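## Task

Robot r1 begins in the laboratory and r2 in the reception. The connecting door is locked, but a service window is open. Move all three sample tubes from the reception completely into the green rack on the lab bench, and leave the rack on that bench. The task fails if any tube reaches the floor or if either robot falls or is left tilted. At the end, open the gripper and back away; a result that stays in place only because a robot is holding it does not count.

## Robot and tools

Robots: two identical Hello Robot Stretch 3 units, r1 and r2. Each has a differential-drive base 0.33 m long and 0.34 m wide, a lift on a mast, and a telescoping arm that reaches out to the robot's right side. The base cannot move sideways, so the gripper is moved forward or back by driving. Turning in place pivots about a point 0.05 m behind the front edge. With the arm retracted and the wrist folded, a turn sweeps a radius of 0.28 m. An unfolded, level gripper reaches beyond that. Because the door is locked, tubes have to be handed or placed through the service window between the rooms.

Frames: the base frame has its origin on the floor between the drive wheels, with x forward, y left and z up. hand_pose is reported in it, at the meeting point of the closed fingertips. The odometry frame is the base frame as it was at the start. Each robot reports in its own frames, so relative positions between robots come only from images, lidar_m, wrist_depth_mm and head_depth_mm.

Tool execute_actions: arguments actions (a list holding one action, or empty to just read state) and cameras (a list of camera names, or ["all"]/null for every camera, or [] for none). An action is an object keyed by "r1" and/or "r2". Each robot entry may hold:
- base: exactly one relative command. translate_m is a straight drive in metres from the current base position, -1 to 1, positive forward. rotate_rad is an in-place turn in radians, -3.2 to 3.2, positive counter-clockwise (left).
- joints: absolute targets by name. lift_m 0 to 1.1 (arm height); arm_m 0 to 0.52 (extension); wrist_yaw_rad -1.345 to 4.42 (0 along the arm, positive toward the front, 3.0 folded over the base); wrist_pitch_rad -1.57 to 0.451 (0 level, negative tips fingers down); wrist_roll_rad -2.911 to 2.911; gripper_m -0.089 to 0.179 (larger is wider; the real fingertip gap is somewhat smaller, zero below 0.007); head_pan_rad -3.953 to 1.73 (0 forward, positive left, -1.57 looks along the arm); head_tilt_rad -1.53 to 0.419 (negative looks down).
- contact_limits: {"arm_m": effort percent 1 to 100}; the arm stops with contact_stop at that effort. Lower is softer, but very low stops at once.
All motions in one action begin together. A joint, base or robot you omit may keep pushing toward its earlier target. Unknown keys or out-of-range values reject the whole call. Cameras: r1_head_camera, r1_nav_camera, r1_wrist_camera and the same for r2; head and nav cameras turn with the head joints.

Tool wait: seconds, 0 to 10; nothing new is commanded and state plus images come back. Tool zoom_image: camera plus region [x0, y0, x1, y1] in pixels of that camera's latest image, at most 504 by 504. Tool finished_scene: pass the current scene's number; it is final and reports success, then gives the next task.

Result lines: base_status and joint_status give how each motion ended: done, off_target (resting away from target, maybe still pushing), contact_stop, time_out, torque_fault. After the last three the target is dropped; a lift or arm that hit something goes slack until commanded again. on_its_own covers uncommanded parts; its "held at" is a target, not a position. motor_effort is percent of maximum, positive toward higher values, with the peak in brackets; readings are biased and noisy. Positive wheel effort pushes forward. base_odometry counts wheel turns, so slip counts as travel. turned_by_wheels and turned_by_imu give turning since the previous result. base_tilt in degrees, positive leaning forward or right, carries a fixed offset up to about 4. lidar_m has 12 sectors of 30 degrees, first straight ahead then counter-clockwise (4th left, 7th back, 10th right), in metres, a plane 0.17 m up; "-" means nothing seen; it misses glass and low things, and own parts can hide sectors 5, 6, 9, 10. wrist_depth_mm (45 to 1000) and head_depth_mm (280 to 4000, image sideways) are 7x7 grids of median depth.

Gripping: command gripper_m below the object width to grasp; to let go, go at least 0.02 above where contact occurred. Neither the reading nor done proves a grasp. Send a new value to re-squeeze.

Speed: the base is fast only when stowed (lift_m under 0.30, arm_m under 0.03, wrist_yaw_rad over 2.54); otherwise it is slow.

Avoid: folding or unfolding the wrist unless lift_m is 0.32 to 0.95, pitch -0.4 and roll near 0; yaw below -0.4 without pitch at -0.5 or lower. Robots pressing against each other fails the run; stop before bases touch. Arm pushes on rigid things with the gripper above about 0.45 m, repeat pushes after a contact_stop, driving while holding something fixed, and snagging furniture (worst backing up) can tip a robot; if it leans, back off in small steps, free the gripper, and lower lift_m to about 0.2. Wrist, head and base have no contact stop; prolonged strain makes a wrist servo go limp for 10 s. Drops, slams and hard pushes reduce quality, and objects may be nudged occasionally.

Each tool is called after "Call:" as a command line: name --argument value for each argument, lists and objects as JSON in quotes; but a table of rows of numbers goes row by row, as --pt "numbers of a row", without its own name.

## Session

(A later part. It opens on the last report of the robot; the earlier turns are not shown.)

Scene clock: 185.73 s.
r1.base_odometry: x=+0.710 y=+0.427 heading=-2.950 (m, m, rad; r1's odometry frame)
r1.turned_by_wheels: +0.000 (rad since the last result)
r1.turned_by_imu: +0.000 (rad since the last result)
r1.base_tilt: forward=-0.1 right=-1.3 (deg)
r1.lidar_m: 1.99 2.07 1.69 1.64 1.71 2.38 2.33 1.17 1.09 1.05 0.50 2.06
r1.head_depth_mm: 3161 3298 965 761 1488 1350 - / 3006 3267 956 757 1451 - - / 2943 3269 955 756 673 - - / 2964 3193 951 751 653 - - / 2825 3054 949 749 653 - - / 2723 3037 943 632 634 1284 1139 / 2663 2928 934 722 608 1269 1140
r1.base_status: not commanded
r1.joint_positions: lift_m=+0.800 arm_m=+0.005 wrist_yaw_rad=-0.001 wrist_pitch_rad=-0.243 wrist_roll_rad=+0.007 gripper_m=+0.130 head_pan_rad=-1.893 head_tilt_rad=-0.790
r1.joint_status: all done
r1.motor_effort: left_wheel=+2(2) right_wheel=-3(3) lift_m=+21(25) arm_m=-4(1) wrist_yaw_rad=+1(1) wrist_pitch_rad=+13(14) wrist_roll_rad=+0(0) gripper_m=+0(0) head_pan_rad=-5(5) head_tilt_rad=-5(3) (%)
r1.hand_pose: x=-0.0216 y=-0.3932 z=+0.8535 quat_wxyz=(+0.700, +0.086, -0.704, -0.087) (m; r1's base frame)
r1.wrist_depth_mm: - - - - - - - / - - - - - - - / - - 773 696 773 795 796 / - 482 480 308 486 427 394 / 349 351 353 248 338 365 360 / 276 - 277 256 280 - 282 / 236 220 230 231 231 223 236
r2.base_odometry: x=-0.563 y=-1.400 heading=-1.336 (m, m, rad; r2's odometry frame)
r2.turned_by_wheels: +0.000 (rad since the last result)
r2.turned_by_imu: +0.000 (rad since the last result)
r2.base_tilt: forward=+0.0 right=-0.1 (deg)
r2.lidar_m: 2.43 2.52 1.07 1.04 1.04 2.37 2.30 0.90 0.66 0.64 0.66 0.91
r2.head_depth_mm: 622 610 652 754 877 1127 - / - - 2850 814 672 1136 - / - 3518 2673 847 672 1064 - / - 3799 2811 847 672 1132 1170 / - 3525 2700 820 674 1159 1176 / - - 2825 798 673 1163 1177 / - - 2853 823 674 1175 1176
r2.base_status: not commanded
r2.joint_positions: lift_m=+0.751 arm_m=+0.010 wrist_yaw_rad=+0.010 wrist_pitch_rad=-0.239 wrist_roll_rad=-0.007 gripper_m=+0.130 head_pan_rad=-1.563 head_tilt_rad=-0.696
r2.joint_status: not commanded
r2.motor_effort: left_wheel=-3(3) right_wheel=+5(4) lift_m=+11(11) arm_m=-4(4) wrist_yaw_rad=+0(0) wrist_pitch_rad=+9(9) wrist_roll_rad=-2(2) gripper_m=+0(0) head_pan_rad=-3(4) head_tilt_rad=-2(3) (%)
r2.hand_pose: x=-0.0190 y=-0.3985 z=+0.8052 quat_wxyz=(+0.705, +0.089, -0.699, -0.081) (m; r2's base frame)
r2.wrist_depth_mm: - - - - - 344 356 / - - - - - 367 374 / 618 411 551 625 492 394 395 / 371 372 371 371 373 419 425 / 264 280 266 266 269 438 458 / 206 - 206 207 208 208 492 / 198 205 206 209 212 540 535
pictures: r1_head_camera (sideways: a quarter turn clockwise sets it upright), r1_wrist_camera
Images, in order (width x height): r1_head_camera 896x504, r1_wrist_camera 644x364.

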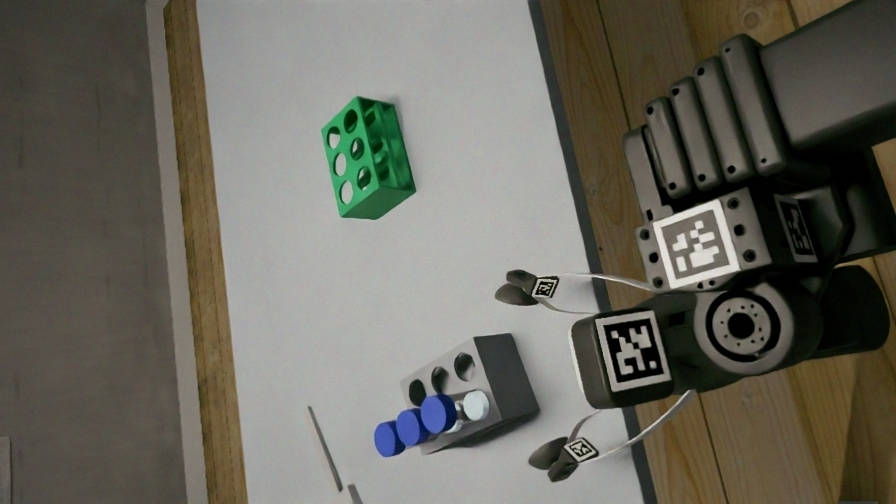

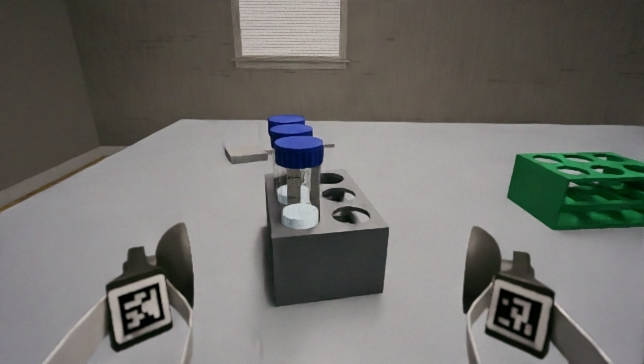

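Call:
execute_actions --actions '[{"r1":{"base":{"translate_m":0.022},"joints":{"arm_m":0.05,"lift_m":0.81,"gripper_m":0.08}}}]' --cameras '["r1_wrist_camera","r1_head_camera"]'

Scene clock: 188.17 s.
r1.base_odometry: x=+0.689 y=+0.423 heading=-2.950 (m, m, rad; r1's odometry frame)
r1.turned_by_wheels: +0.000 (rad since the last result)
r1.turned_by_imu: +0.000 (rad since the last result)
r1.base_tilt: forward=-0.2 right=-1.4 (deg)
r1.lidar_m: 1.97 2.04 1.69 1.64 1.71 2.38 2.36 1.19 1.09 1.06 0.49 2.04
r1.head_depth_mm: 3184 3316 968 764 1479 1371 - / 3079 3272 960 756 1437 - - / 2968 3199 957 755 673 - 1120 / 2893 3132 952 750 671 - 1134 / 2829 3090 945 751 - - 1143 / 2738 2960 941 640 - 1293 1137 / 2705 2930 939 741 615 1294 1134
r1.base_status: done
r1.joint_positions: lift_m=+0.810 arm_m=+0.050 wrist_yaw_rad=-0.001 wrist_pitch_rad=-0.243 wrist_roll_rad=+0.007 gripper_m=+0.080 head_pan_rad=-1.893 head_tilt_rad=-0.790
r1.joint_status: all done
r1.motor_effort: left_wheel=+2(5) right_wheel=-3(5) lift_m=+21(20) arm_m=+4(3) wrist_yaw_rad=+0(0) wrist_pitch_rad=+13(13) wrist_roll_rad=+0(0) gripper_m=+0(81) head_pan_rad=-4(4) head_tilt_rad=-4(4) (%)
r1.hand_pose: x=-0.0216 y=-0.4375 z=+0.8635 quat_wxyz=(+0.700, +0.086, -0.704, -0.087) (m; r1's base frame)
r1.wrist_depth_mm: - - - - - - - / - - - - - - - / - - 811 807 - - - / - 505 506 229 520 522 380 / 369 371 394 246 357 379 343 / 290 292 294 211 213 298 296 / 240 240 237 219 227 240 244
r2.base_odometry: x=-0.563 y=-1.400 heading=-1.336 (m, m, rad; r2's odometry frame)
r2.turned_by_wheels: +0.000 (rad since the last result)
r2.turned_by_imu: +0.000 (rad since the last result)
r2.base_tilt: forward=-0.1 right=-0.1 (deg)
r2.lidar_m: 2.43 2.52 1.07 1.04 1.05 2.38 2.29 0.90 0.66 0.63 0.66 0.91
r2.head_depth_mm: 620 612 655 755 882 1131 - / - - 2802 817 673 1135 - / - 3558 2719 849 673 1064 - / - 3788 2837 846 671 1132 1162 / - 3543 2712 817 674 1154 1166 / - - 2833 798 674 1169 1175 / - - 2859 823 676 1172 1166
r2.base_status: not commanded
r2.joint_positions: lift_m=+0.751 arm_m=+0.010 wrist_yaw_rad=+0.010 wrist_pitch_rad=-0.239 wrist_roll_rad=-0.007 gripper_m=+0.130 head_pan_rad=-1.563 head_tilt_rad=-0.696
r2.joint_status: not commanded
r2.motor_effort: left_wheel=-4(4) right_wheel=+4(4) lift_m=+11(11) arm_m=-4(4) wrist_yaw_rad=+0(0) wrist_pitch_rad=+9(9) wrist_roll_rad=-2(2) gripper_m=+0(1) head_pan_rad=-3(3) head_tilt_rad=-2(3) (%)
r2.hand_pose: x=-0.0190 y=-0.3985 z=+0.8052 quat_wxyz=(+0.705, +0.089, -0.699, -0.081) (m; r2's base frame)
r2.wrist_depth_mm: - - - - - 343 353 / - - - - - 367 375 / 613 404 541 623 494 393 398 / 370 369 375 376 375 422 425 / 264 281 265 266 267 432 462 / 206 - 206 206 207 208 491 / 198 206 205 208 212 534 540
pictures: r1_head_camera (sideways: a quarter turn clockwise sets it upright), r1_wrist_camera
Images, in order (width x height): r1_head_camera 896x504, r1_wrist_camera 644x364.

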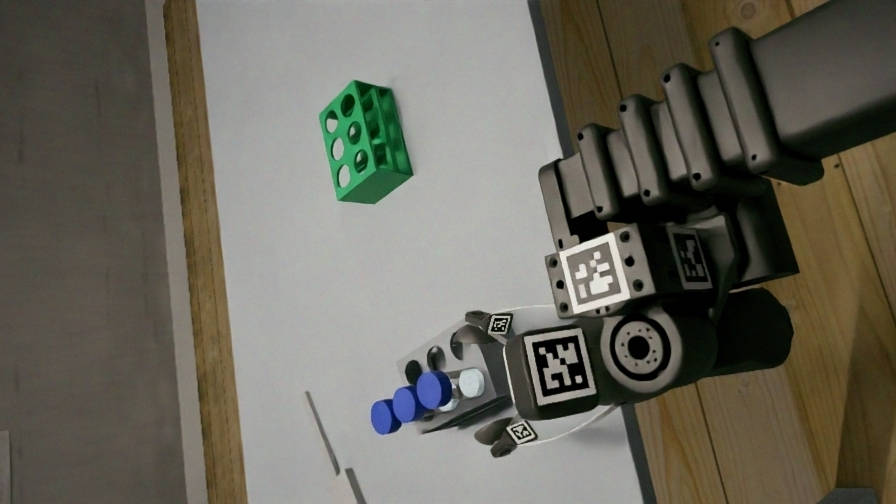

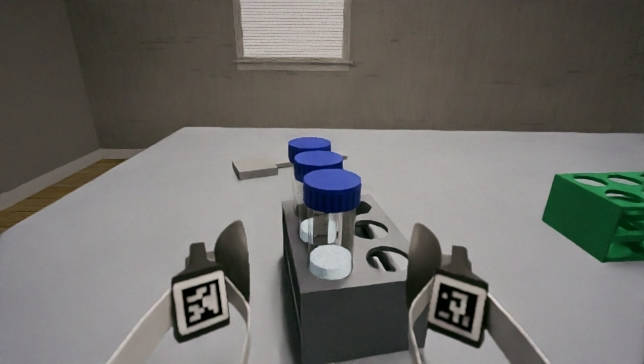

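Call:
execute_actions --actions '[{"r1":{"joints":{"arm_m":0.092}}}]' --cameras '["r1_wrist_camera"]'

Call:
execute_actions --actions '[{"r1":{"joints":{"gripper_m":0.0}}}]' --cameras '["r1_wrist_camera"]'

Call:
execute_actions --actions '[{"r1":{"joints":{"lift_m":0.9}}}]' --cameras '[]'

Call:
execute_actions --actions '[{"r1":{"base":{"translate_m":-0.27},"joints":{"arm_m":0.2,"head_pan_rad":-1.57}}}]' --cameras '["r1_wrist_camera","r1_head_camera"]'

Scene clock: 189.90 s.
r1.base_odometry: x=+0.689 y=+0.423 heading=-2.950 (m, m, rad; r1's odometry frame)
r1.turned_by_wheels: +0.000 (rad since the last result)
r1.turned_by_imu: +0.000 (rad since the last result)
r1.base_tilt: forward=-0.1 right=-1.3 (deg)
r1.lidar_m: 1.97 2.03 1.69 1.64 1.71 2.38 2.36 1.19 1.09 1.05 0.49 2.03
r1.head_depth_mm: 3149 3222 965 760 1486 1344 - / 3097 3273 964 758 1440 - - / 3042 3185 953 757 - - 1124 / 2936 3085 954 774 - 1260 1144 / 2804 3022 940 770 - 1264 1142 / 2751 3036 937 659 602 1277 1136 / 2676 2952 942 744 618 1295 1141
r1.base_status: not commanded
r1.joint_positions: lift_m=+0.810 arm_m=+0.092 wrist_yaw_rad=-0.001 wrist_pitch_rad=-0.243 wrist_roll_rad=+0.007 gripper_m=+0.080 head_pan_rad=-1.893 head_tilt_rad=-0.790
r1.joint_status: all done
r1.motor_effort: left_wheel=+3(2) right_wheel=-3(3) lift_m=+21(21) arm_m=+4(4) wrist_yaw_rad=+1(1) wrist_pitch_rad=+13(13) wrist_roll_rad=+0(0) gripper_m=+0(1) head_pan_rad=-5(5) head_tilt_rad=-3(3) (%)
r1.hand_pose: x=-0.0216 y=-0.4795 z=+0.8635 quat_wxyz=(+0.700, +0.086, -0.704, -0.087) (m; r1's base frame)
r1.wrist_depth_mm: - - - - - - - / - - - - - - - / - - - - - - - / - 502 490 227 516 519 524 / 368 368 392 154 375 375 328 / 290 291 292 202 218 295 296 / 239 240 237 171 173 239 244
r2.base_odometry: x=-0.563 y=-1.400 heading=-1.336 (m, m, rad; r2's odometry frame)
r2.turned_by_wheels: +0.000 (rad since the last result)
r2.turned_by_imu: +0.000 (rad since the last result)
r2.base_tilt: forward=+0.0 right=+0.0 (deg)
r2.lidar_m: 2.43 2.53 1.07 1.04 1.04 2.37 2.30 0.90 0.66 0.64 0.66 0.91
r2.head_depth_mm: 619 610 654 752 878 1129 - / - - 2798 821 669 1136 - / - 3503 2711 848 673 1063 - / - 3788 2834 852 672 1133 1174 / - 3588 2711 820 674 1160 1164 / - - 2855 798 674 1164 1167 / - - 2842 820 674 1171 1172
r2.base_status: not commanded
r2.joint_positions: lift_m=+0.751 arm_m=+0.010 wrist_yaw_rad=+0.010 wrist_pitch_rad=-0.239 wrist_roll_rad=-0.007 gripper_m=+0.130 head_pan_rad=-1.563 head_tilt_rad=-0.696
r2.joint_status: not commanded
r2.motor_effort: left_wheel=-3(4) right_wheel=+4(4) lift_m=+11(11) arm_m=-4(4) wrist_yaw_rad=+0(0) wrist_pitch_rad=+9(9) wrist_roll_rad=-2(2) gripper_m=+0(0) head_pan_rad=-3(3) head_tilt_rad=-2(2) (%)
r2.hand_pose: x=-0.0190 y=-0.3985 z=+0.8052 quat_wxyz=(+0.705, +0.089, -0.699, -0.081) (m; r2's base frame)
r2.wrist_depth_mm: - - - - - 345 352 / - - - - - 371 376 / 612 405 554 620 496 394 401 / 369 371 372 370 374 421 428 / 266 283 266 266 267 435 455 / 206 - 206 207 207 208 493 / 197 206 205 209 213 533 537
pictures: r1_wrist_camera
Images, in order (width x height): r1_wrist_camera 644x364.

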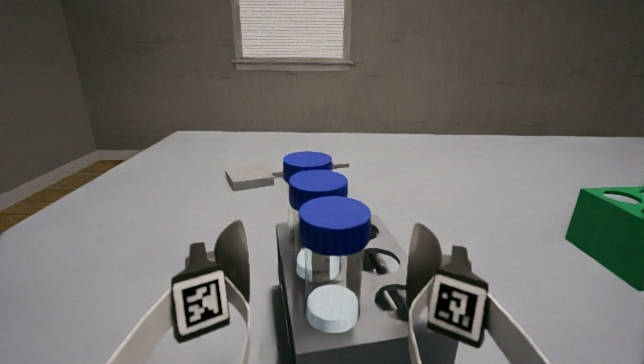

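Scene clock: 191.20 s.
r1.base_odometry: x=+0.689 y=+0.423 heading=-2.950 (m, m, rad; r1's odometry frame)
r1.turned_by_wheels: +0.000 (rad since the last result)
r1.turned_by_imu: +0.000 (rad since the last result)
r1.base_tilt: forward=-0.2 right=-1.3 (deg)
r1.lidar_m: 1.98 2.04 1.69 1.64 1.71 2.39 2.36 1.19 1.09 1.05 0.49 2.03
r1.head_depth_mm: 3204 3317 965 763 1470 1345 - / 3144 3246 960 758 1437 - - / 3001 3233 954 759 - - 1123 / 2908 3129 952 774 - 1264 1148 / 2784 3046 947 749 - 1257 1144 / 2745 2972 941 655 603 1281 1139 / 2680 2905 933 745 615 1275 1141
r1.base_status: not commanded
r1.joint_positions: lift_m=+0.810 arm_m=+0.092 wrist_yaw_rad=-0.001 wrist_pitch_rad=-0.243 wrist_roll_rad=+0.007 gripper_m=+0.000 head_pan_rad=-1.893 head_tilt_rad=-0.790
r1.joint_status: all done
r1.motor_effort: left_wheel=+2(2) right_wheel=-3(3) lift_m=+21(21) arm_m=+4(4) wrist_yaw_rad=+0(0) wrist_pitch_rad=+13(13) wrist_roll_rad=+0(0) gripper_m=-12(85) head_pan_rad=-5(5) head_tilt_rad=-3(3) (%)
r1.hand_pose: x=-0.0216 y=-0.4795 z=+0.8635 quat_wxyz=(+0.700, +0.086, -0.704, -0.087) (m; r1's base frame)
r1.wrist_depth_mm: - - - - - - - / - - - - - - - / - - - - - - - / - 502 495 228 514 515 523 / 368 370 373 153 375 375 329 / 291 290 304 189 301 294 295 / 239 240 232 168 172 243 244
r2.base_odometry: x=-0.563 y=-1.400 heading=-1.336 (m, m, rad; r2's odometry frame)
r2.turned_by_wheels: +0.000 (rad since the last result)
r2.turned_by_imu: +0.000 (rad since the last result)
r2.base_tilt: forward=+0.0 right=+0.0 (deg)
r2.lidar_m: 2.43 2.53 1.07 1.04 1.05 2.38 2.30 0.90 0.66 0.64 0.66 0.91
r2.head_depth_mm: 620 610 653 758 879 1125 - / - - 2832 815 671 1132 - / - 3555 2710 847 671 1069 - / - 3804 2822 847 672 1132 1170 / - 3543 2698 819 674 1160 1170 / - - 2809 793 672 1163 1172 / - - 2849 821 674 1168 1173
r2.base_status: not commanded
r2.joint_positions: lift_m=+0.751 arm_m=+0.010 wrist_yaw_rad=+0.010 wrist_pitch_rad=-0.239 wrist_roll_rad=-0.007 gripper_m=+0.130 head_pan_rad=-1.563 head_tilt_rad=-0.696
r2.joint_status: not commanded
r2.motor_effort: left_wheel=-4(3) right_wheel=+4(4) lift_m=+11(12) arm_m=-4(4) wrist_yaw_rad=+0(0) wrist_pitch_rad=+9(9) wrist_roll_rad=-2(2) gripper_m=+1(0) head_pan_rad=-3(3) head_tilt_rad=-2(2) (%)
r2.hand_pose: x=-0.0190 y=-0.3985 z=+0.8052 quat_wxyz=(+0.705, +0.089, -0.699, -0.081) (m; r2's base frame)
r2.wrist_depth_mm: - - - - - 350 353 / - - - - - 367 372 / 611 405 548 631 499 391 398 / 369 369 373 374 375 419 428 / 265 281 266 266 266 441 456 / 206 - 206 206 207 207 489 / 197 206 205 207 211 540 538
pictures: r1_wrist_camera
Images, in order (width x height): r1_wrist_camera 644x364.

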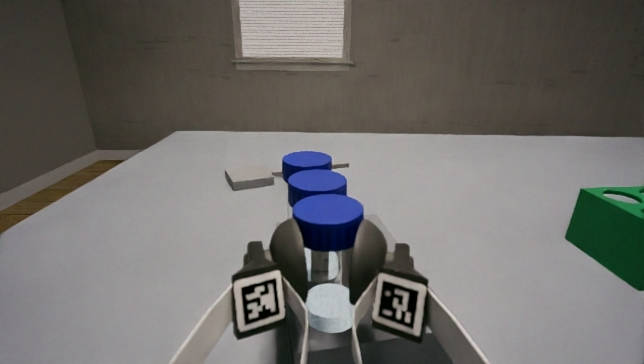

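Scene clock: 192.87 s.
r1.base_odometry: x=+0.689 y=+0.423 heading=-2.950 (m, m, rad; r1's odometry frame)
r1.turned_by_wheels: +0.000 (rad since the last result)
r1.turned_by_imu: +0.000 (rad since the last result)
r1.base_tilt: forward=-0.1 right=-1.3 (deg)
r1.lidar_m: 1.97 2.04 1.70 1.64 1.72 2.38 2.36 1.19 1.09 1.05 0.49 2.03
r1.head_depth_mm: 3161 3297 964 760 - - - / 3066 3288 957 805 - - 1132 / 2978 3230 988 - - 1317 1149 / 2900 3145 981 - - 1312 1146 / 2837 3064 981 - - 1315 1146 / 2719 3015 976 - 602 1309 1145 / 2674 2889 936 742 617 1305 1141
r1.base_status: not commanded
r1.joint_positions: lift_m=+0.900 arm_m=+0.092 wrist_yaw_rad=-0.001 wrist_pitch_rad=-0.243 wrist_roll_rad=+0.007 gripper_m=+0.000 head_pan_rad=-1.893 head_tilt_rad=-0.790
r1.joint_status: all done
r1.motor_effort: left_wheel=+2(2) right_wheel=-3(3) lift_m=+21(23) arm_m=+4(4) wrist_yaw_rad=+0(1) wrist_pitch_rad=+13(13) wrist_roll_rad=+0(0) gripper_m=-10(13) head_pan_rad=-4(5) head_tilt_rad=-3(3) (%)
r1.hand_pose: x=-0.0216 y=-0.4795 z=+0.9534 quat_wxyz=(+0.700, +0.086, -0.704, -0.087) (m; r1's base frame)
r1.wrist_depth_mm: - - - - - - - / - - - - - - - / - - - - - - - / - - 740 738 746 752 761 / - 538 539 153 547 548 547 / 440 425 433 189 448 430 362 / 345 349 340 181 331 355 332
r2.base_odometry: x=-0.563 y=-1.400 heading=-1.336 (m, m, rad; r2's odometry frame)
r2.turned_by_wheels: +0.000 (rad since the last result)
r2.turned_by_imu: +0.000 (rad since the last result)
r2.base_tilt: forward=-0.1 right=-0.1 (deg)
r2.lidar_m: 2.43 2.52 1.07 1.03 1.04 2.37 2.30 0.90 0.66 0.64 0.66 0.91
r2.head_depth_mm: 618 610 654 755 879 1122 - / - - 2827 817 671 1138 - / - 3574 2714 849 674 1062 - / - 3806 2822 849 673 1130 1176 / - 3534 2677 819 675 1159 1177 / - - 2809 800 673 1161 1168 / - - 2859 817 673 1172 1172
r2.base_status: not commanded
r2.joint_positions: lift_m=+0.751 arm_m=+0.010 wrist_yaw_rad=+0.010 wrist_pitch_rad=-0.239 wrist_roll_rad=-0.007 gripper_m=+0.130 head_pan_rad=-1.563 head_tilt_rad=-0.696
r2.joint_status: not commanded
r2.motor_effort: left_wheel=-4(4) right_wheel=+4(4) lift_m=+11(11) arm_m=-4(4) wrist_yaw_rad=+0(0) wrist_pitch_rad=+9(9) wrist_roll_rad=-2(2) gripper_m=+0(1) head_pan_rad=-3(3) head_tilt_rad=-2(2) (%)
r2.hand_pose: x=-0.0190 y=-0.3985 z=+0.8052 quat_wxyz=(+0.705, +0.089, -0.699, -0.081) (m; r2's base frame)
r2.wrist_depth_mm: - - - - - 345 352 / - - - - - 366 373 / 620 404 552 630 503 396 398 / 369 371 370 374 377 416 427 / 265 281 266 266 267 441 460 / 205 - 206 206 208 209 481 / 198 206 205 209 211 539 536
pictures: none
No camera images: the call's "cameras" was empty. Leave "cameras" out to get every camera's image.

Scene clock: 196.80 s.
r1.base_odometry: x=+0.954 y=+0.475 heading=-2.950 (m, m, rad; r1's odometry frame)
r1.turned_by_wheels: +0.000 (rad since the last result)
r1.turned_by_imu: +0.001 (rad since the last result)
r1.base_tilt: forward=-0.1 right=-1.3 (deg)
r1.lidar_m: 2.24 2.29 1.70 1.65 1.72 2.16 2.09 0.94 1.08 1.05 1.09 0.67
r1.head_depth_mm: 2710 3018 - - 627 1317 1141 / 2752 3074 - 716 641 1326 1149 / 2785 3009 - 694 642 1310 1146 / 2765 3033 966 728 639 1320 1146 / 2765 3087 943 747 637 1300 1143 / 2797 3024 939 744 633 1304 1134 / 2821 3044 935 661 648 1302 1134
r1.base_status: done
r1.joint_positions: lift_m=+0.900 arm_m=+0.200 wrist_yaw_rad=-0.001 wrist_pitch_rad=-0.243 wrist_roll_rad=+0.007 gripper_m=+0.000 head_pan_rad=-1.577 head_tilt_rad=-0.790
r1.joint_status: all done
r1.motor_effort: left_wheel=+2(3) right_wheel=-3(6) lift_m=+22(21) arm_m=+4(3) wrist_yaw_rad=+0(1) wrist_pitch_rad=+13(13) wrist_roll_rad=+0(0) gripper_m=-10(11) head_pan_rad=+4(33) head_tilt_rad=-4(3) (%)
r1.hand_pose: x=-0.0216 y=-0.5875 z=+0.9534 quat_wxyz=(+0.700, +0.086, -0.704, -0.087) (m; r1's base frame)
r1.wrist_depth_mm: - - - - - - - / - - - - - - - / - - - - - - - / - - - - - - - / 536 537 539 153 551 545 546 / 422 424 435 189 446 431 433 / 349 350 339 181 279 355 356
r2.base_odometry: x=-0.563 y=-1.400 heading=-1.336 (m, m, rad; r2's odometry frame)
r2.turned_by_wheels: +0.000 (rad since the last result)
r2.turned_by_imu: +0.000 (rad since the last result)
r2.base_tilt: forward=-0.1 right=+0.0 (deg)
r2.lidar_m: 2.43 2.52 1.07 1.03 1.05 2.37 2.29 0.90 0.66 0.64 0.66 0.91
r2.head_depth_mm: 622 611 655 757 885 1128 - / - - 2829 815 670 1132 - / - 3571 2655 845 671 1065 - / - 3741 2839 850 673 1132 1165 / - 3552 2722 819 671 1158 1171 / - - 2870 800 675 1166 1171 / - - 2849 820 674 1176 1174
r2.base_status: not commanded
r2.joint_positions: lift_m=+0.751 arm_m=+0.010 wrist_yaw_rad=+0.010 wrist_pitch_rad=-0.239 wrist_roll_rad=-0.007 gripper_m=+0.130 head_pan_rad=-1.563 head_tilt_rad=-0.696
r2.joint_status: not commanded
r2.motor_effort: left_wheel=-3(4) right_wheel=+4(4) lift_m=+11(12) arm_m=-4(4) wrist_yaw_rad=+0(0) wrist_pitch_rad=+9(9) wrist_roll_rad=-2(2) gripper_m=+0(0) head_pan_rad=-3(3) head_tilt_rad=-2(2) (%)
r2.hand_pose: x=-0.0190 y=-0.3985 z=+0.8052 quat_wxyz=(+0.705, +0.089, -0.699, -0.081) (m; r2's base frame)
r2.wrist_depth_mm: - - - - - 345 352 / - - - - - 367 373 / 615 406 544 629 494 393 400 / 366 367 373 373 375 416 425 / 264 279 265 267 268 437 459 / 207 - 206 207 207 208 491 / 197 206 205 208 212 546 536
pictures: r1_head_camera (sideways: a quarter turn clockwise sets it upright), r1_wrist_camera
Images, in order (width x height): r1_head_camera 896x504, r1_wrist_camera 644x364.

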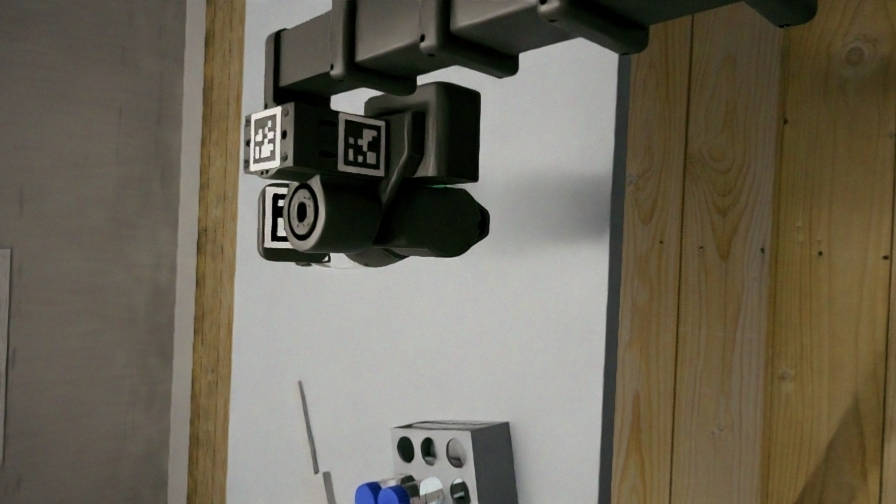

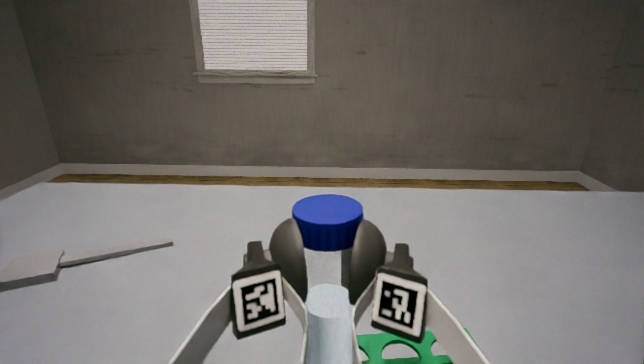

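Call:
execute_actions --actions '[{"r1":{"base":{"translate_m":0.06},"joints":{"arm_m":0.06,"lift_m":0.885}}}]' --cameras '["r1_wrist_camera","r1_head_camera"]'

Scene clock: 199.27 s.
r1.base_odometry: x=+0.895 y=+0.463 heading=-2.950 (m, m, rad; r1's odometry frame)
r1.turned_by_wheels: +0.000 (rad since the last result)
r1.turned_by_imu: +0.000 (rad since the last result)
r1.base_tilt: forward=-0.1 right=-1.3 (deg)
r1.lidar_m: 2.18 2.26 1.70 1.65 1.72 2.21 2.15 0.99 1.08 1.05 1.09 0.63
r1.head_depth_mm: 2739 2991 961 796 - - 1134 / 2781 3045 961 738 - - 1149 / 2766 3020 950 734 - 1259 1146 / 2807 3061 946 740 629 1295 1142 / 2762 3072 946 751 634 1312 1142 / 2822 3050 938 684 634 1303 1139 / 2852 3027 909 699 646 1306 1132
r1.base_status: done
r1.joint_positions: lift_m=+0.885 arm_m=+0.060 wrist_yaw_rad=+0.000 wrist_pitch_rad=-0.243 wrist_roll_rad=+0.007 gripper_m=+0.000 head_pan_rad=-1.577 head_tilt_rad=-0.790
r1.joint_status: all done
r1.motor_effort: left_wheel=+2(5) right_wheel=-3(4) lift_m=+16(19) arm_m=-3(3) wrist_yaw_rad=+1(0) wrist_pitch_rad=+13(13) wrist_roll_rad=+0(0) gripper_m=-11(11) head_pan_rad=+4(4) head_tilt_rad=-4(2) (%)
r1.hand_pose: x=-0.0216 y=-0.4482 z=+0.9387 quat_wxyz=(+0.700, +0.086, -0.704, -0.087) (m; r1's base frame)
r1.wrist_depth_mm: - - - - - - - / - - - - - - - / - - - - - - - / - 692 704 710 713 708 709 / 461 509 516 153 520 520 523 / 299 342 415 188 373 377 411 / 268 308 321 182 324 339 336
r2.base_odometry: x=-0.563 y=-1.400 heading=-1.336 (m, m, rad; r2's odometry frame)
r2.turned_by_wheels: +0.000 (rad since the last result)
r2.turned_by_imu: +0.000 (rad since the last result)
r2.base_tilt: forward=+0.0 right=+0.0 (deg)
r2.lidar_m: 2.43 2.53 1.07 1.04 1.05 2.37 2.30 0.90 0.66 0.64 0.66 0.90
r2.head_depth_mm: 617 611 653 755 877 1125 - / - - 2814 816 671 1135 - / - 3553 2702 846 672 1065 - / - 3817 2866 848 672 1133 1171 / - 3520 2686 819 673 1157 1172 / - - 2844 796 671 1170 1175 / - - 2842 821 674 1169 1170
r2.base_status: not commanded
r2.joint_positions: lift_m=+0.751 arm_m=+0.010 wrist_yaw_rad=+0.010 wrist_pitch_rad=-0.239 wrist_roll_rad=-0.007 gripper_m=+0.130 head_pan_rad=-1.563 head_tilt_rad=-0.696
r2.joint_status: not commanded
r2.motor_effort: left_wheel=-3(4) right_wheel=+4(4) lift_m=+12(12) arm_m=-4(4) wrist_yaw_rad=+0(0) wrist_pitch_rad=+9(9) wrist_roll_rad=-2(2) gripper_m=+0(0) head_pan_rad=-3(3) head_tilt_rad=-2(2) (%)
r2.hand_pose: x=-0.0190 y=-0.3985 z=+0.8052 quat_wxyz=(+0.705, +0.089, -0.699, -0.081) (m; r2's base frame)
r2.wrist_depth_mm: - - - - - 343 354 / - - - - - 368 373 / 614 406 549 624 500 394 396 / 368 374 379 375 378 421 429 / 264 279 265 267 266 435 460 / 206 - 206 206 207 208 498 / 197 206 205 209 213 547 540
pictures: r1_head_camera (sideways: a quarter turn clockwise sets it upright), r1_wrist_camera
Images, in order (width x height): r1_head_camera 896x504, r1_wrist_camera 644x364.

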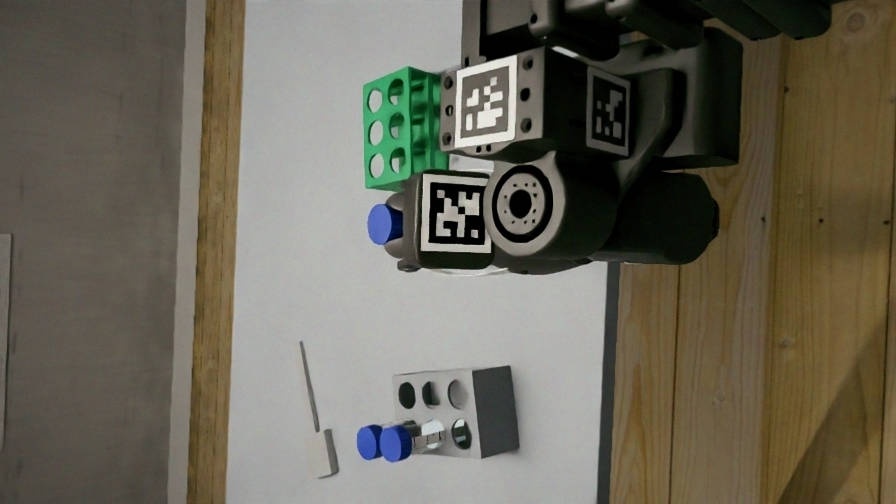

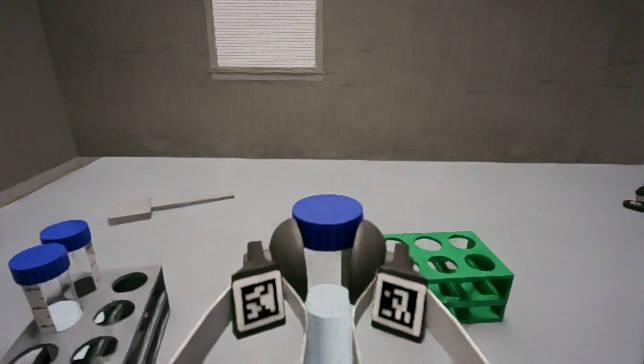

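Call:
execute_actions --actions '[{"r1":{"base":{"translate_m":-0.075},"joints":{"arm_m":0.229}}}]' --cameras '[]'

Call:
execute_actions --actions '[{"r1":{"joints":{"lift_m":0.86}}}]' --cameras '["r1_wrist_camera","r1_nav_camera"]'

Scene clock: 202.43 s.
r1.base_odometry: x=+0.968 y=+0.478 heading=-2.949 (m, m, rad; r1's odometry frame)
r1.turned_by_wheels: +0.000 (rad since the last result)
r1.turned_by_imu: +0.000 (rad since the last result)
r1.base_tilt: forward=-0.1 right=-1.3 (deg)
r1.lidar_m: 2.26 2.28 1.70 1.65 1.72 2.14 2.08 0.92 1.08 1.05 1.10 0.68
r1.head_depth_mm: 2697 3005 1045 - - 1287 1130 / 2781 3023 - 715 644 1317 1154 / 2744 3071 - 712 640 1322 1144 / 2754 3049 968 725 638 1314 1147 / 2732 3004 948 750 636 1315 1146 / 2776 3023 939 746 631 1310 1138 / 2787 3025 935 667 647 1304 1132
r1.base_status: done
r1.joint_positions: lift_m=+0.885 arm_m=+0.229 wrist_yaw_rad=+0.000 wrist_pitch_rad=-0.243 wrist_roll_rad=+0.007 gripper_m=+0.000 head_pan_rad=-1.577 head_tilt_rad=-0.790
r1.joint_status: all done
r1.motor_effort: left_wheel=+2(3) right_wheel=-3(6) lift_m=+17(17) arm_m=+4(6) wrist_yaw_rad=+1(0) wrist_pitch_rad=+13(13) wrist_roll_rad=+0(0) gripper_m=-11(12) head_pan_rad=+4(4) head_tilt_rad=-4(4) (%)
r1.hand_pose: x=-0.0216 y=-0.6165 z=+0.9387 quat_wxyz=(+0.700, +0.086, -0.704, -0.087) (m; r1's base frame)
r1.wrist_depth_mm: - - - - - - - / - - - - - - - / - - - - - - - / 683 - - - - - - / 508 501 510 153 519 514 522 / 396 400 411 189 426 407 408 / 331 330 322 182 251 336 337
r2.base_odometry: x=-0.563 y=-1.400 heading=-1.336 (m, m, rad; r2's odometry frame)
r2.turned_by_wheels: +0.000 (rad since the last result)
r2.turned_by_imu: +0.000 (rad since the last result)
r2.base_tilt: forward=+0.0 right=-0.1 (deg)
r2.lidar_m: 2.43 2.53 1.07 1.04 1.04 2.37 2.30 0.90 0.66 0.64 0.66 0.91
r2.head_depth_mm: 619 612 653 752 879 1133 - / - - 2801 819 670 1137 - / - 3556 2697 845 674 1067 - / - 3823 2807 852 671 1137 1172 / - 3594 2706 822 674 1151 1168 / - - 2893 802 673 1167 1167 / - - 2832 821 674 1175 1168
r2.base_status: not commanded
r2.joint_positions: lift_m=+0.751 arm_m=+0.010 wrist_yaw_rad=+0.010 wrist_pitch_rad=-0.239 wrist_roll_rad=-0.007 gripper_m=+0.130 head_pan_rad=-1.563 head_tilt_rad=-0.696
r2.joint_status: not commanded
r2.motor_effort: left_wheel=-4(4) right_wheel=+4(4) lift_m=+11(11) arm_m=-4(4) wrist_yaw_rad=-1(1) wrist_pitch_rad=+9(9) wrist_roll_rad=-2(2) gripper_m=+0(0) head_pan_rad=-3(3) head_tilt_rad=-2(2) (%)
r2.hand_pose: x=-0.0190 y=-0.3985 z=+0.8052 quat_wxyz=(+0.705, +0.089, -0.699, -0.081) (m; r2's base frame)
r2.wrist_depth_mm: - - - - - 343 350 / - - - - - 366 374 / 612 409 546 622 499 394 398 / 371 370 373 376 377 419 425 / 265 280 265 266 266 438 459 / 206 - 206 206 206 208 485 / 198 205 206 207 212 538 540
pictures: none
No camera images: the call's "cameras" was empty. Leave "cameras" out to get every camera's image.

Scene clock: 203.43 s.
r1.base_odometry: x=+0.968 y=+0.478 heading=-2.949 (m, m, rad; r1's odometry frame)
r1.turned_by_wheels: +0.000 (rad since the last result)
r1.turned_by_imu: +0.000 (rad since the last result)
r1.base_tilt: forward=-0.1 right=-1.3 (deg)
r1.lidar_m: 2.25 2.28 1.70 1.65 1.72 2.14 2.08 0.92 1.08 1.05 1.10 0.69
r1.head_depth_mm: 2759 3011 981 - - - 1132 / 2765 3055 1041 - 635 1326 1149 / 2803 3001 - - 637 1318 1145 / 2771 3045 1029 729 638 1313 1147 / 2778 3054 942 747 636 1313 1136 / 2802 3020 935 750 633 1305 1140 / 2820 3024 937 665 646 1296 1143
r1.base_status: not commanded
r1.joint_positions: lift_m=+0.860 arm_m=+0.229 wrist_yaw_rad=+0.000 wrist_pitch_rad=-0.228 wrist_roll_rad=+0.007 gripper_m=+0.000 head_pan_rad=-1.577 head_tilt_rad=-0.790
r1.joint_status: all done
r1.motor_effort: left_wheel=+2(3) right_wheel=-3(3) lift_m=+16(16) arm_m=+5(4) wrist_yaw_rad=+0(1) wrist_pitch_rad=+4(13) wrist_roll_rad=+0(0) gripper_m=-11(11) head_pan_rad=+3(3) head_tilt_rad=-4(4) (%)
r1.hand_pose: x=-0.0216 y=-0.6178 z=+0.9176 quat_wxyz=(+0.700, +0.080, -0.705, -0.081) (m; r1's base frame)
r1.wrist_depth_mm: - - - - - - - / - - - - - - - / - - - - - - - / 660 662 664 673 - - - / 472 481 482 153 491 489 490 / 376 375 383 282 398 383 382 / 309 308 299 179 256 312 314
r2.base_odometry: x=-0.563 y=-1.400 heading=-1.336 (m, m, rad; r2's odometry frame)
r2.turned_by_wheels: +0.000 (rad since the last result)
r2.turned_by_imu: +0.000 (rad since the last result)
r2.base_tilt: forward=+0.0 right=-0.1 (deg)
r2.lidar_m: 2.43 2.53 1.07 1.04 1.05 2.37 2.30 0.90 0.66 0.64 0.66 0.90
r2.head_depth_mm: 618 610 652 754 880 1126 - / - - 2832 819 671 1137 - / - 3530 2722 850 672 1065 - / - 3759 2820 851 674 1131 1170 / - 3565 2719 816 672 1161 1175 / - - 2830 801 674 1163 1168 / - - 2802 821 675 1168 1172
r2.base_status: not commanded
r2.joint_positions: lift_m=+0.751 arm_m=+0.010 wrist_yaw_rad=+0.010 wrist_pitch_rad=-0.239 wrist_roll_rad=-0.007 gripper_m=+0.130 head_pan_rad=-1.563 head_tilt_rad=-0.696
r2.joint_status: not commanded
r2.motor_effort: left_wheel=-3(3) right_wheel=+5(4) lift_m=+11(11) arm_m=-4(4) wrist_yaw_rad=+0(0) wrist_pitch_rad=+9(9) wrist_roll_rad=-2(2) gripper_m=+1(0) head_pan_rad=-3(3) head_tilt_rad=-3(2) (%)
r2.hand_pose: x=-0.0190 y=-0.3985 z=+0.8052 quat_wxyz=(+0.705, +0.089, -0.699, -0.081) (m; r2's base frame)
r2.wrist_depth_mm: - - - - - 346 352 / - - - - - 367 375 / 616 405 550 628 498 392 396 / 371 371 373 372 378 421 424 / 265 280 266 267 268 436 458 / 206 - 206 207 207 209 487 / 198 207 205 209 212 539 547
pictures: r1_nav_camera (sideways: a quarter turn counterclockwise sets it upright), r1_wrist_camera
Images, in order (width x height): r1_nav_camera 672x504, r1_wrist_camera 644x364.

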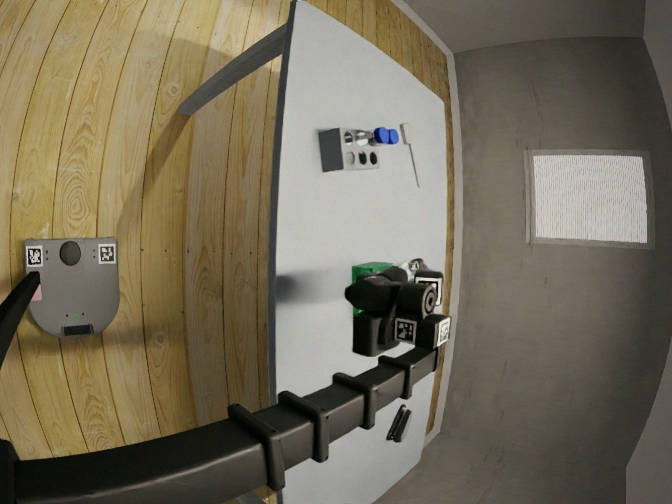

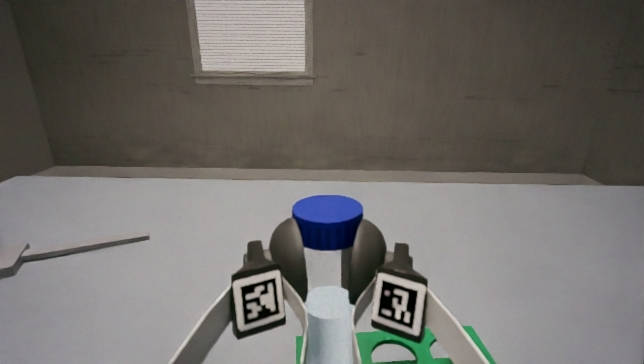

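Call:
execute_actions --actions '[{"r1":{"joints":{"lift_m":0.88}}}]' --cameras '[]'

Call:
execute_actions --actions '[{"r1":{"joints":{"arm_m":0.26}}}]' --cameras '[]'

Call:
execute_actions --actions '[{"r1":{"joints":{"lift_m":0.85}}}]' --cameras '["r1_wrist_camera"]'

Scene clock: 204.90 s.
r1.base_odometry: x=+0.968 y=+0.478 heading=-2.949 (m, m, rad; r1's odometry frame)
r1.turned_by_wheels: +0.000 (rad since the last result)
r1.turned_by_imu: +0.000 (rad since the last result)
r1.base_tilt: forward=-0.1 right=-1.3 (deg)
r1.lidar_m: 2.25 2.28 1.70 1.65 1.72 2.14 2.08 0.92 1.08 1.05 1.10 0.68
r1.head_depth_mm: 2706 3028 1024 - - 1297 1136 / 2796 3043 - 715 643 1313 1152 / 2774 2995 - 709 640 1310 1141 / 2758 3044 986 731 636 1319 1148 / 2779 3050 948 750 635 1310 1140 / 2810 3040 942 744 631 1306 1138 / 2805 3010 935 663 647 1304 1131
r1.base_status: not commanded
r1.joint_positions: lift_m=+0.880 arm_m=+0.229 wrist_yaw_rad=+0.000 wrist_pitch_rad=-0.241 wrist_roll_rad=+0.007 gripper_m=+0.000 head_pan_rad=-1.577 head_tilt_rad=-0.790
r1.joint_status: all done
r1.motor_effort: left_wheel=+2(2) right_wheel=-3(3) lift_m=+21(22) arm_m=+4(4) wrist_yaw_rad=+1(0) wrist_pitch_rad=+12(12) wrist_roll_rad=+0(0) gripper_m=-10(11) head_pan_rad=+3(3) head_tilt_rad=-3(3) (%)
r1.hand_pose: x=-0.0216 y=-0.6168 z=+0.9341 quat_wxyz=(+0.700, +0.085, -0.704, -0.086) (m; r1's base frame)
r1.wrist_depth_mm: - - - - - - - / - - - - - - - / - - - - - - - / 679 684 - - - - - / 498 507 505 153 509 514 515 / 394 395 406 188 414 400 399 / 324 328 315 181 246 329 330
r2.base_odometry: x=-0.563 y=-1.400 heading=-1.336 (m, m, rad; r2's odometry frame)
r2.turned_by_wheels: +0.000 (rad since the last result)
r2.turned_by_imu: +0.000 (rad since the last result)
r2.base_tilt: forward=-0.1 right=+0.0 (deg)
r2.lidar_m: 2.43 2.52 1.07 1.04 1.05 2.37 2.30 0.90 0.66 0.64 0.66 0.91
r2.head_depth_mm: 617 612 656 754 877 1129 - / - - 2815 813 674 1138 - / - 3591 2687 849 670 1073 - / - 3817 2832 850 674 1136 1172 / - 3575 2704 820 674 1158 1179 / - - 2814 801 674 1163 1172 / - - 2826 822 675 1170 1174
r2.base_status: not commanded
r2.joint_positions: lift_m=+0.751 arm_m=+0.010 wrist_yaw_rad=+0.010 wrist_pitch_rad=-0.239 wrist_roll_rad=-0.007 gripper_m=+0.130 head_pan_rad=-1.563 head_tilt_rad=-0.696
r2.joint_status: not commanded
r2.motor_effort: left_wheel=-4(4) right_wheel=+4(4) lift_m=+11(12) arm_m=-4(4) wrist_yaw_rad=+0(0) wrist_pitch_rad=+9(9) wrist_roll_rad=-2(2) gripper_m=+0(0) head_pan_rad=-3(3) head_tilt_rad=-2(3) (%)
r2.hand_pose: x=-0.0190 y=-0.3985 z=+0.8052 quat_wxyz=(+0.705, +0.089, -0.699, -0.081) (m; r2's base frame)
r2.wrist_depth_mm: - - - - - 341 352 / - - - - - 367 373 / 622 408 548 624 492 397 398 / 369 374 372 371 378 418 423 / 265 281 266 265 266 437 457 / 206 - 207 207 208 207 486 / 199 204 204 208 211 535 539
pictures: none
No camera images: the call's "cameras" was empty. Leave "cameras" out to get every camera's image.

Scene clock: 206.13 s.
r1.base_odometry: x=+0.968 y=+0.478 heading=-2.949 (m, m, rad; r1's odometry frame)
r1.turned_by_wheels: +0.000 (rad since the last result)
r1.turned_by_imu: +0.000 (rad since the last result)
r1.base_tilt: forward=-0.2 right=-1.4 (deg)
r1.lidar_m: 2.25 2.29 1.70 1.64 1.72 2.14 2.08 0.92 1.08 1.05 1.10 0.69
r1.head_depth_mm: 2748 3060 1008 - - 1295 1132 / 2788 3085 - 736 644 1320 1149 / 2773 3011 - 731 640 1316 1149 / 2754 3048 951 731 638 1307 1143 / 2832 3062 945 747 635 1303 1146 / 2775 3002 938 744 632 1302 1136 / 2828 3043 935 666 632 1299 1134
r1.base_status: not commanded
r1.joint_positions: lift_m=+0.880 arm_m=+0.260 wrist_yaw_rad=+0.000 wrist_pitch_rad=-0.241 wrist_roll_rad=+0.007 gripper_m=+0.000 head_pan_rad=-1.577 head_tilt_rad=-0.790
r1.joint_status: all done
r1.motor_effort: left_wheel=+2(2) right_wheel=-3(3) lift_m=+21(21) arm_m=+5(4) wrist_yaw_rad=+0(0) wrist_pitch_rad=+12(12) wrist_roll_rad=+0(0) gripper_m=-12(12) head_pan_rad=+3(4) head_tilt_rad=-3(4) (%)
r1.hand_pose: x=-0.0216 y=-0.6477 z=+0.9341 quat_wxyz=(+0.700, +0.085, -0.704, -0.086) (m; r1's base frame)
r1.wrist_depth_mm: - - - - - - - / - - - - - - - / - - - - - - - / - - - - - - - / 501 501 502 153 510 514 513 / 391 396 405 189 419 399 403 / 325 327 314 181 318 329 332
r2.base_odometry: x=-0.563 y=-1.400 heading=-1.336 (m, m, rad; r2's odometry frame)
r2.turned_by_wheels: +0.000 (rad since the last result)
r2.turned_by_imu: +0.000 (rad since the last result)
r2.base_tilt: forward=+0.0 right=+0.0 (deg)
r2.lidar_m: 2.43 2.53 1.07 1.04 1.05 2.36 2.30 0.90 0.66 0.64 0.66 0.91
r2.head_depth_mm: 618 612 655 755 882 1130 - / - - 2820 818 673 1133 - / - 3574 2685 846 670 1064 - / - 3837 2865 847 673 1136 1170 / - 3592 2716 815 674 1157 1173 / - - 2874 800 674 1163 1171 / - - 2847 819 676 1176 1175
r2.base_status: not commanded
r2.joint_positions: lift_m=+0.751 arm_m=+0.010 wrist_yaw_rad=+0.010 wrist_pitch_rad=-0.239 wrist_roll_rad=-0.007 gripper_m=+0.130 head_pan_rad=-1.563 head_tilt_rad=-0.696
r2.joint_status: not commanded
r2.motor_effort: left_wheel=-4(3) right_wheel=+4(4) lift_m=+12(11) arm_m=-4(4) wrist_yaw_rad=+0(0) wrist_pitch_rad=+9(9) wrist_roll_rad=-2(2) gripper_m=+0(1) head_pan_rad=-3(3) head_tilt_rad=-2(2) (%)
r2.hand_pose: x=-0.0190 y=-0.3985 z=+0.8052 quat_wxyz=(+0.705, +0.089, -0.699, -0.081) (m; r2's base frame)
r2.wrist_depth_mm: - - - - - 347 352 / - - - - - 367 372 / 613 409 557 632 491 393 394 / 369 369 370 374 373 424 425 / 265 279 264 266 265 438 456 / 206 - 206 207 207 208 487 / 198 205 205 208 213 534 539
pictures: none
No camera images: the call's "cameras" was empty. Leave "cameras" out to get every camera's image.

Scene clock: 207.20 s.
r1.base_odometry: x=+0.968 y=+0.478 heading=-2.949 (m, m, rad; r1's odometry frame)
r1.turned_by_wheels: +0.000 (rad since the last result)
r1.turned_by_imu: +0.000 (rad since the last result)
r1.base_tilt: forward=-0.2 right=-1.3 (deg)
r1.lidar_m: 2.26 2.28 1.70 1.65 1.72 2.15 2.07 0.92 1.08 1.05 1.09 0.69
r1.head_depth_mm: 2740 2998 983 - - - 1130 / 2776 3015 1036 714 641 1321 1149 / 2791 3064 - 711 641 1314 1144 / 2801 3079 984 728 640 1309 1143 / 2756 3053 943 748 635 1311 1150 / 2776 2954 945 747 632 1309 1136 / 2798 3037 936 669 647 1308 1135
r1.base_status: not commanded
r1.joint_positions: lift_m=+0.850 arm_m=+0.260 wrist_yaw_rad=+0.000 wrist_pitch_rad=-0.241 wrist_roll_rad=+0.007 gripper_m=+0.000 head_pan_rad=-1.577 head_tilt_rad=-0.790
r1.joint_status: all done
r1.motor_effort: left_wheel=+2(2) right_wheel=-3(3) lift_m=+16(19) arm_m=+4(4) wrist_yaw_rad=+0(1) wrist_pitch_rad=+12(12) wrist_roll_rad=+0(0) gripper_m=-10(12) head_pan_rad=+3(3) head_tilt_rad=-4(3) (%)
r1.hand_pose: x=-0.0216 y=-0.6477 z=+0.9043 quat_wxyz=(+0.700, +0.085, -0.704, -0.086) (m; r1's base frame)
r1.wrist_depth_mm: - - - - - - - / - - - - - - - / - - - - - - - / 607 602 611 622 618 627 621 / 445 442 446 153 451 458 453 / 348 352 366 263 370 356 359 / 289 290 281 171 211 293 294
r2.base_odometry: x=-0.563 y=-1.400 heading=-1.336 (m, m, rad; r2's odometry frame)
r2.turned_by_wheels: +0.000 (rad since the last result)
r2.turned_by_imu: +0.000 (rad since the last result)
r2.base_tilt: forward=-0.1 right=-0.1 (deg)
r2.lidar_m: 2.43 2.53 1.07 1.04 1.05 2.37 2.30 0.90 0.66 0.64 0.66 0.91
r2.head_depth_mm: 620 612 651 755 879 1127 - / - - 2833 817 671 1134 - / 3283 3549 2743 851 672 1067 - / - 3890 2825 848 673 1135 1173 / - 3587 2686 819 674 1160 1170 / - - 2833 802 674 1162 1170 / - - 2822 819 673 1172 1182
r2.base_status: not commanded
r2.joint_positions: lift_m=+0.751 arm_m=+0.010 wrist_yaw_rad=+0.010 wrist_pitch_rad=-0.239 wrist_roll_rad=-0.007 gripper_m=+0.130 head_pan_rad=-1.563 head_tilt_rad=-0.696
r2.joint_status: not commanded
r2.motor_effort: left_wheel=-3(3) right_wheel=+4(4) lift_m=+11(11) arm_m=-4(4) wrist_yaw_rad=+0(0) wrist_pitch_rad=+9(9) wrist_roll_rad=-2(2) gripper_m=+0(0) head_pan_rad=-3(3) head_tilt_rad=-3(2) (%)
r2.hand_pose: x=-0.0190 y=-0.3985 z=+0.8052 quat_wxyz=(+0.705, +0.089, -0.699, -0.081) (m; r2's base frame)
r2.wrist_depth_mm: - - - - - 348 355 / - - - - - 365 373 / 611 404 550 638 492 392 400 / 372 372 373 372 378 415 428 / 265 281 267 268 267 438 459 / 206 - 206 206 207 208 486 / 198 206 206 208 212 524 542
pictures: r1_wrist_camera
Images, in order (width x height): r1_wrist_camera 644x364.

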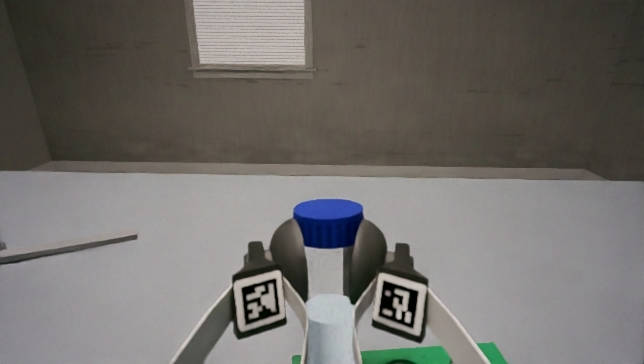

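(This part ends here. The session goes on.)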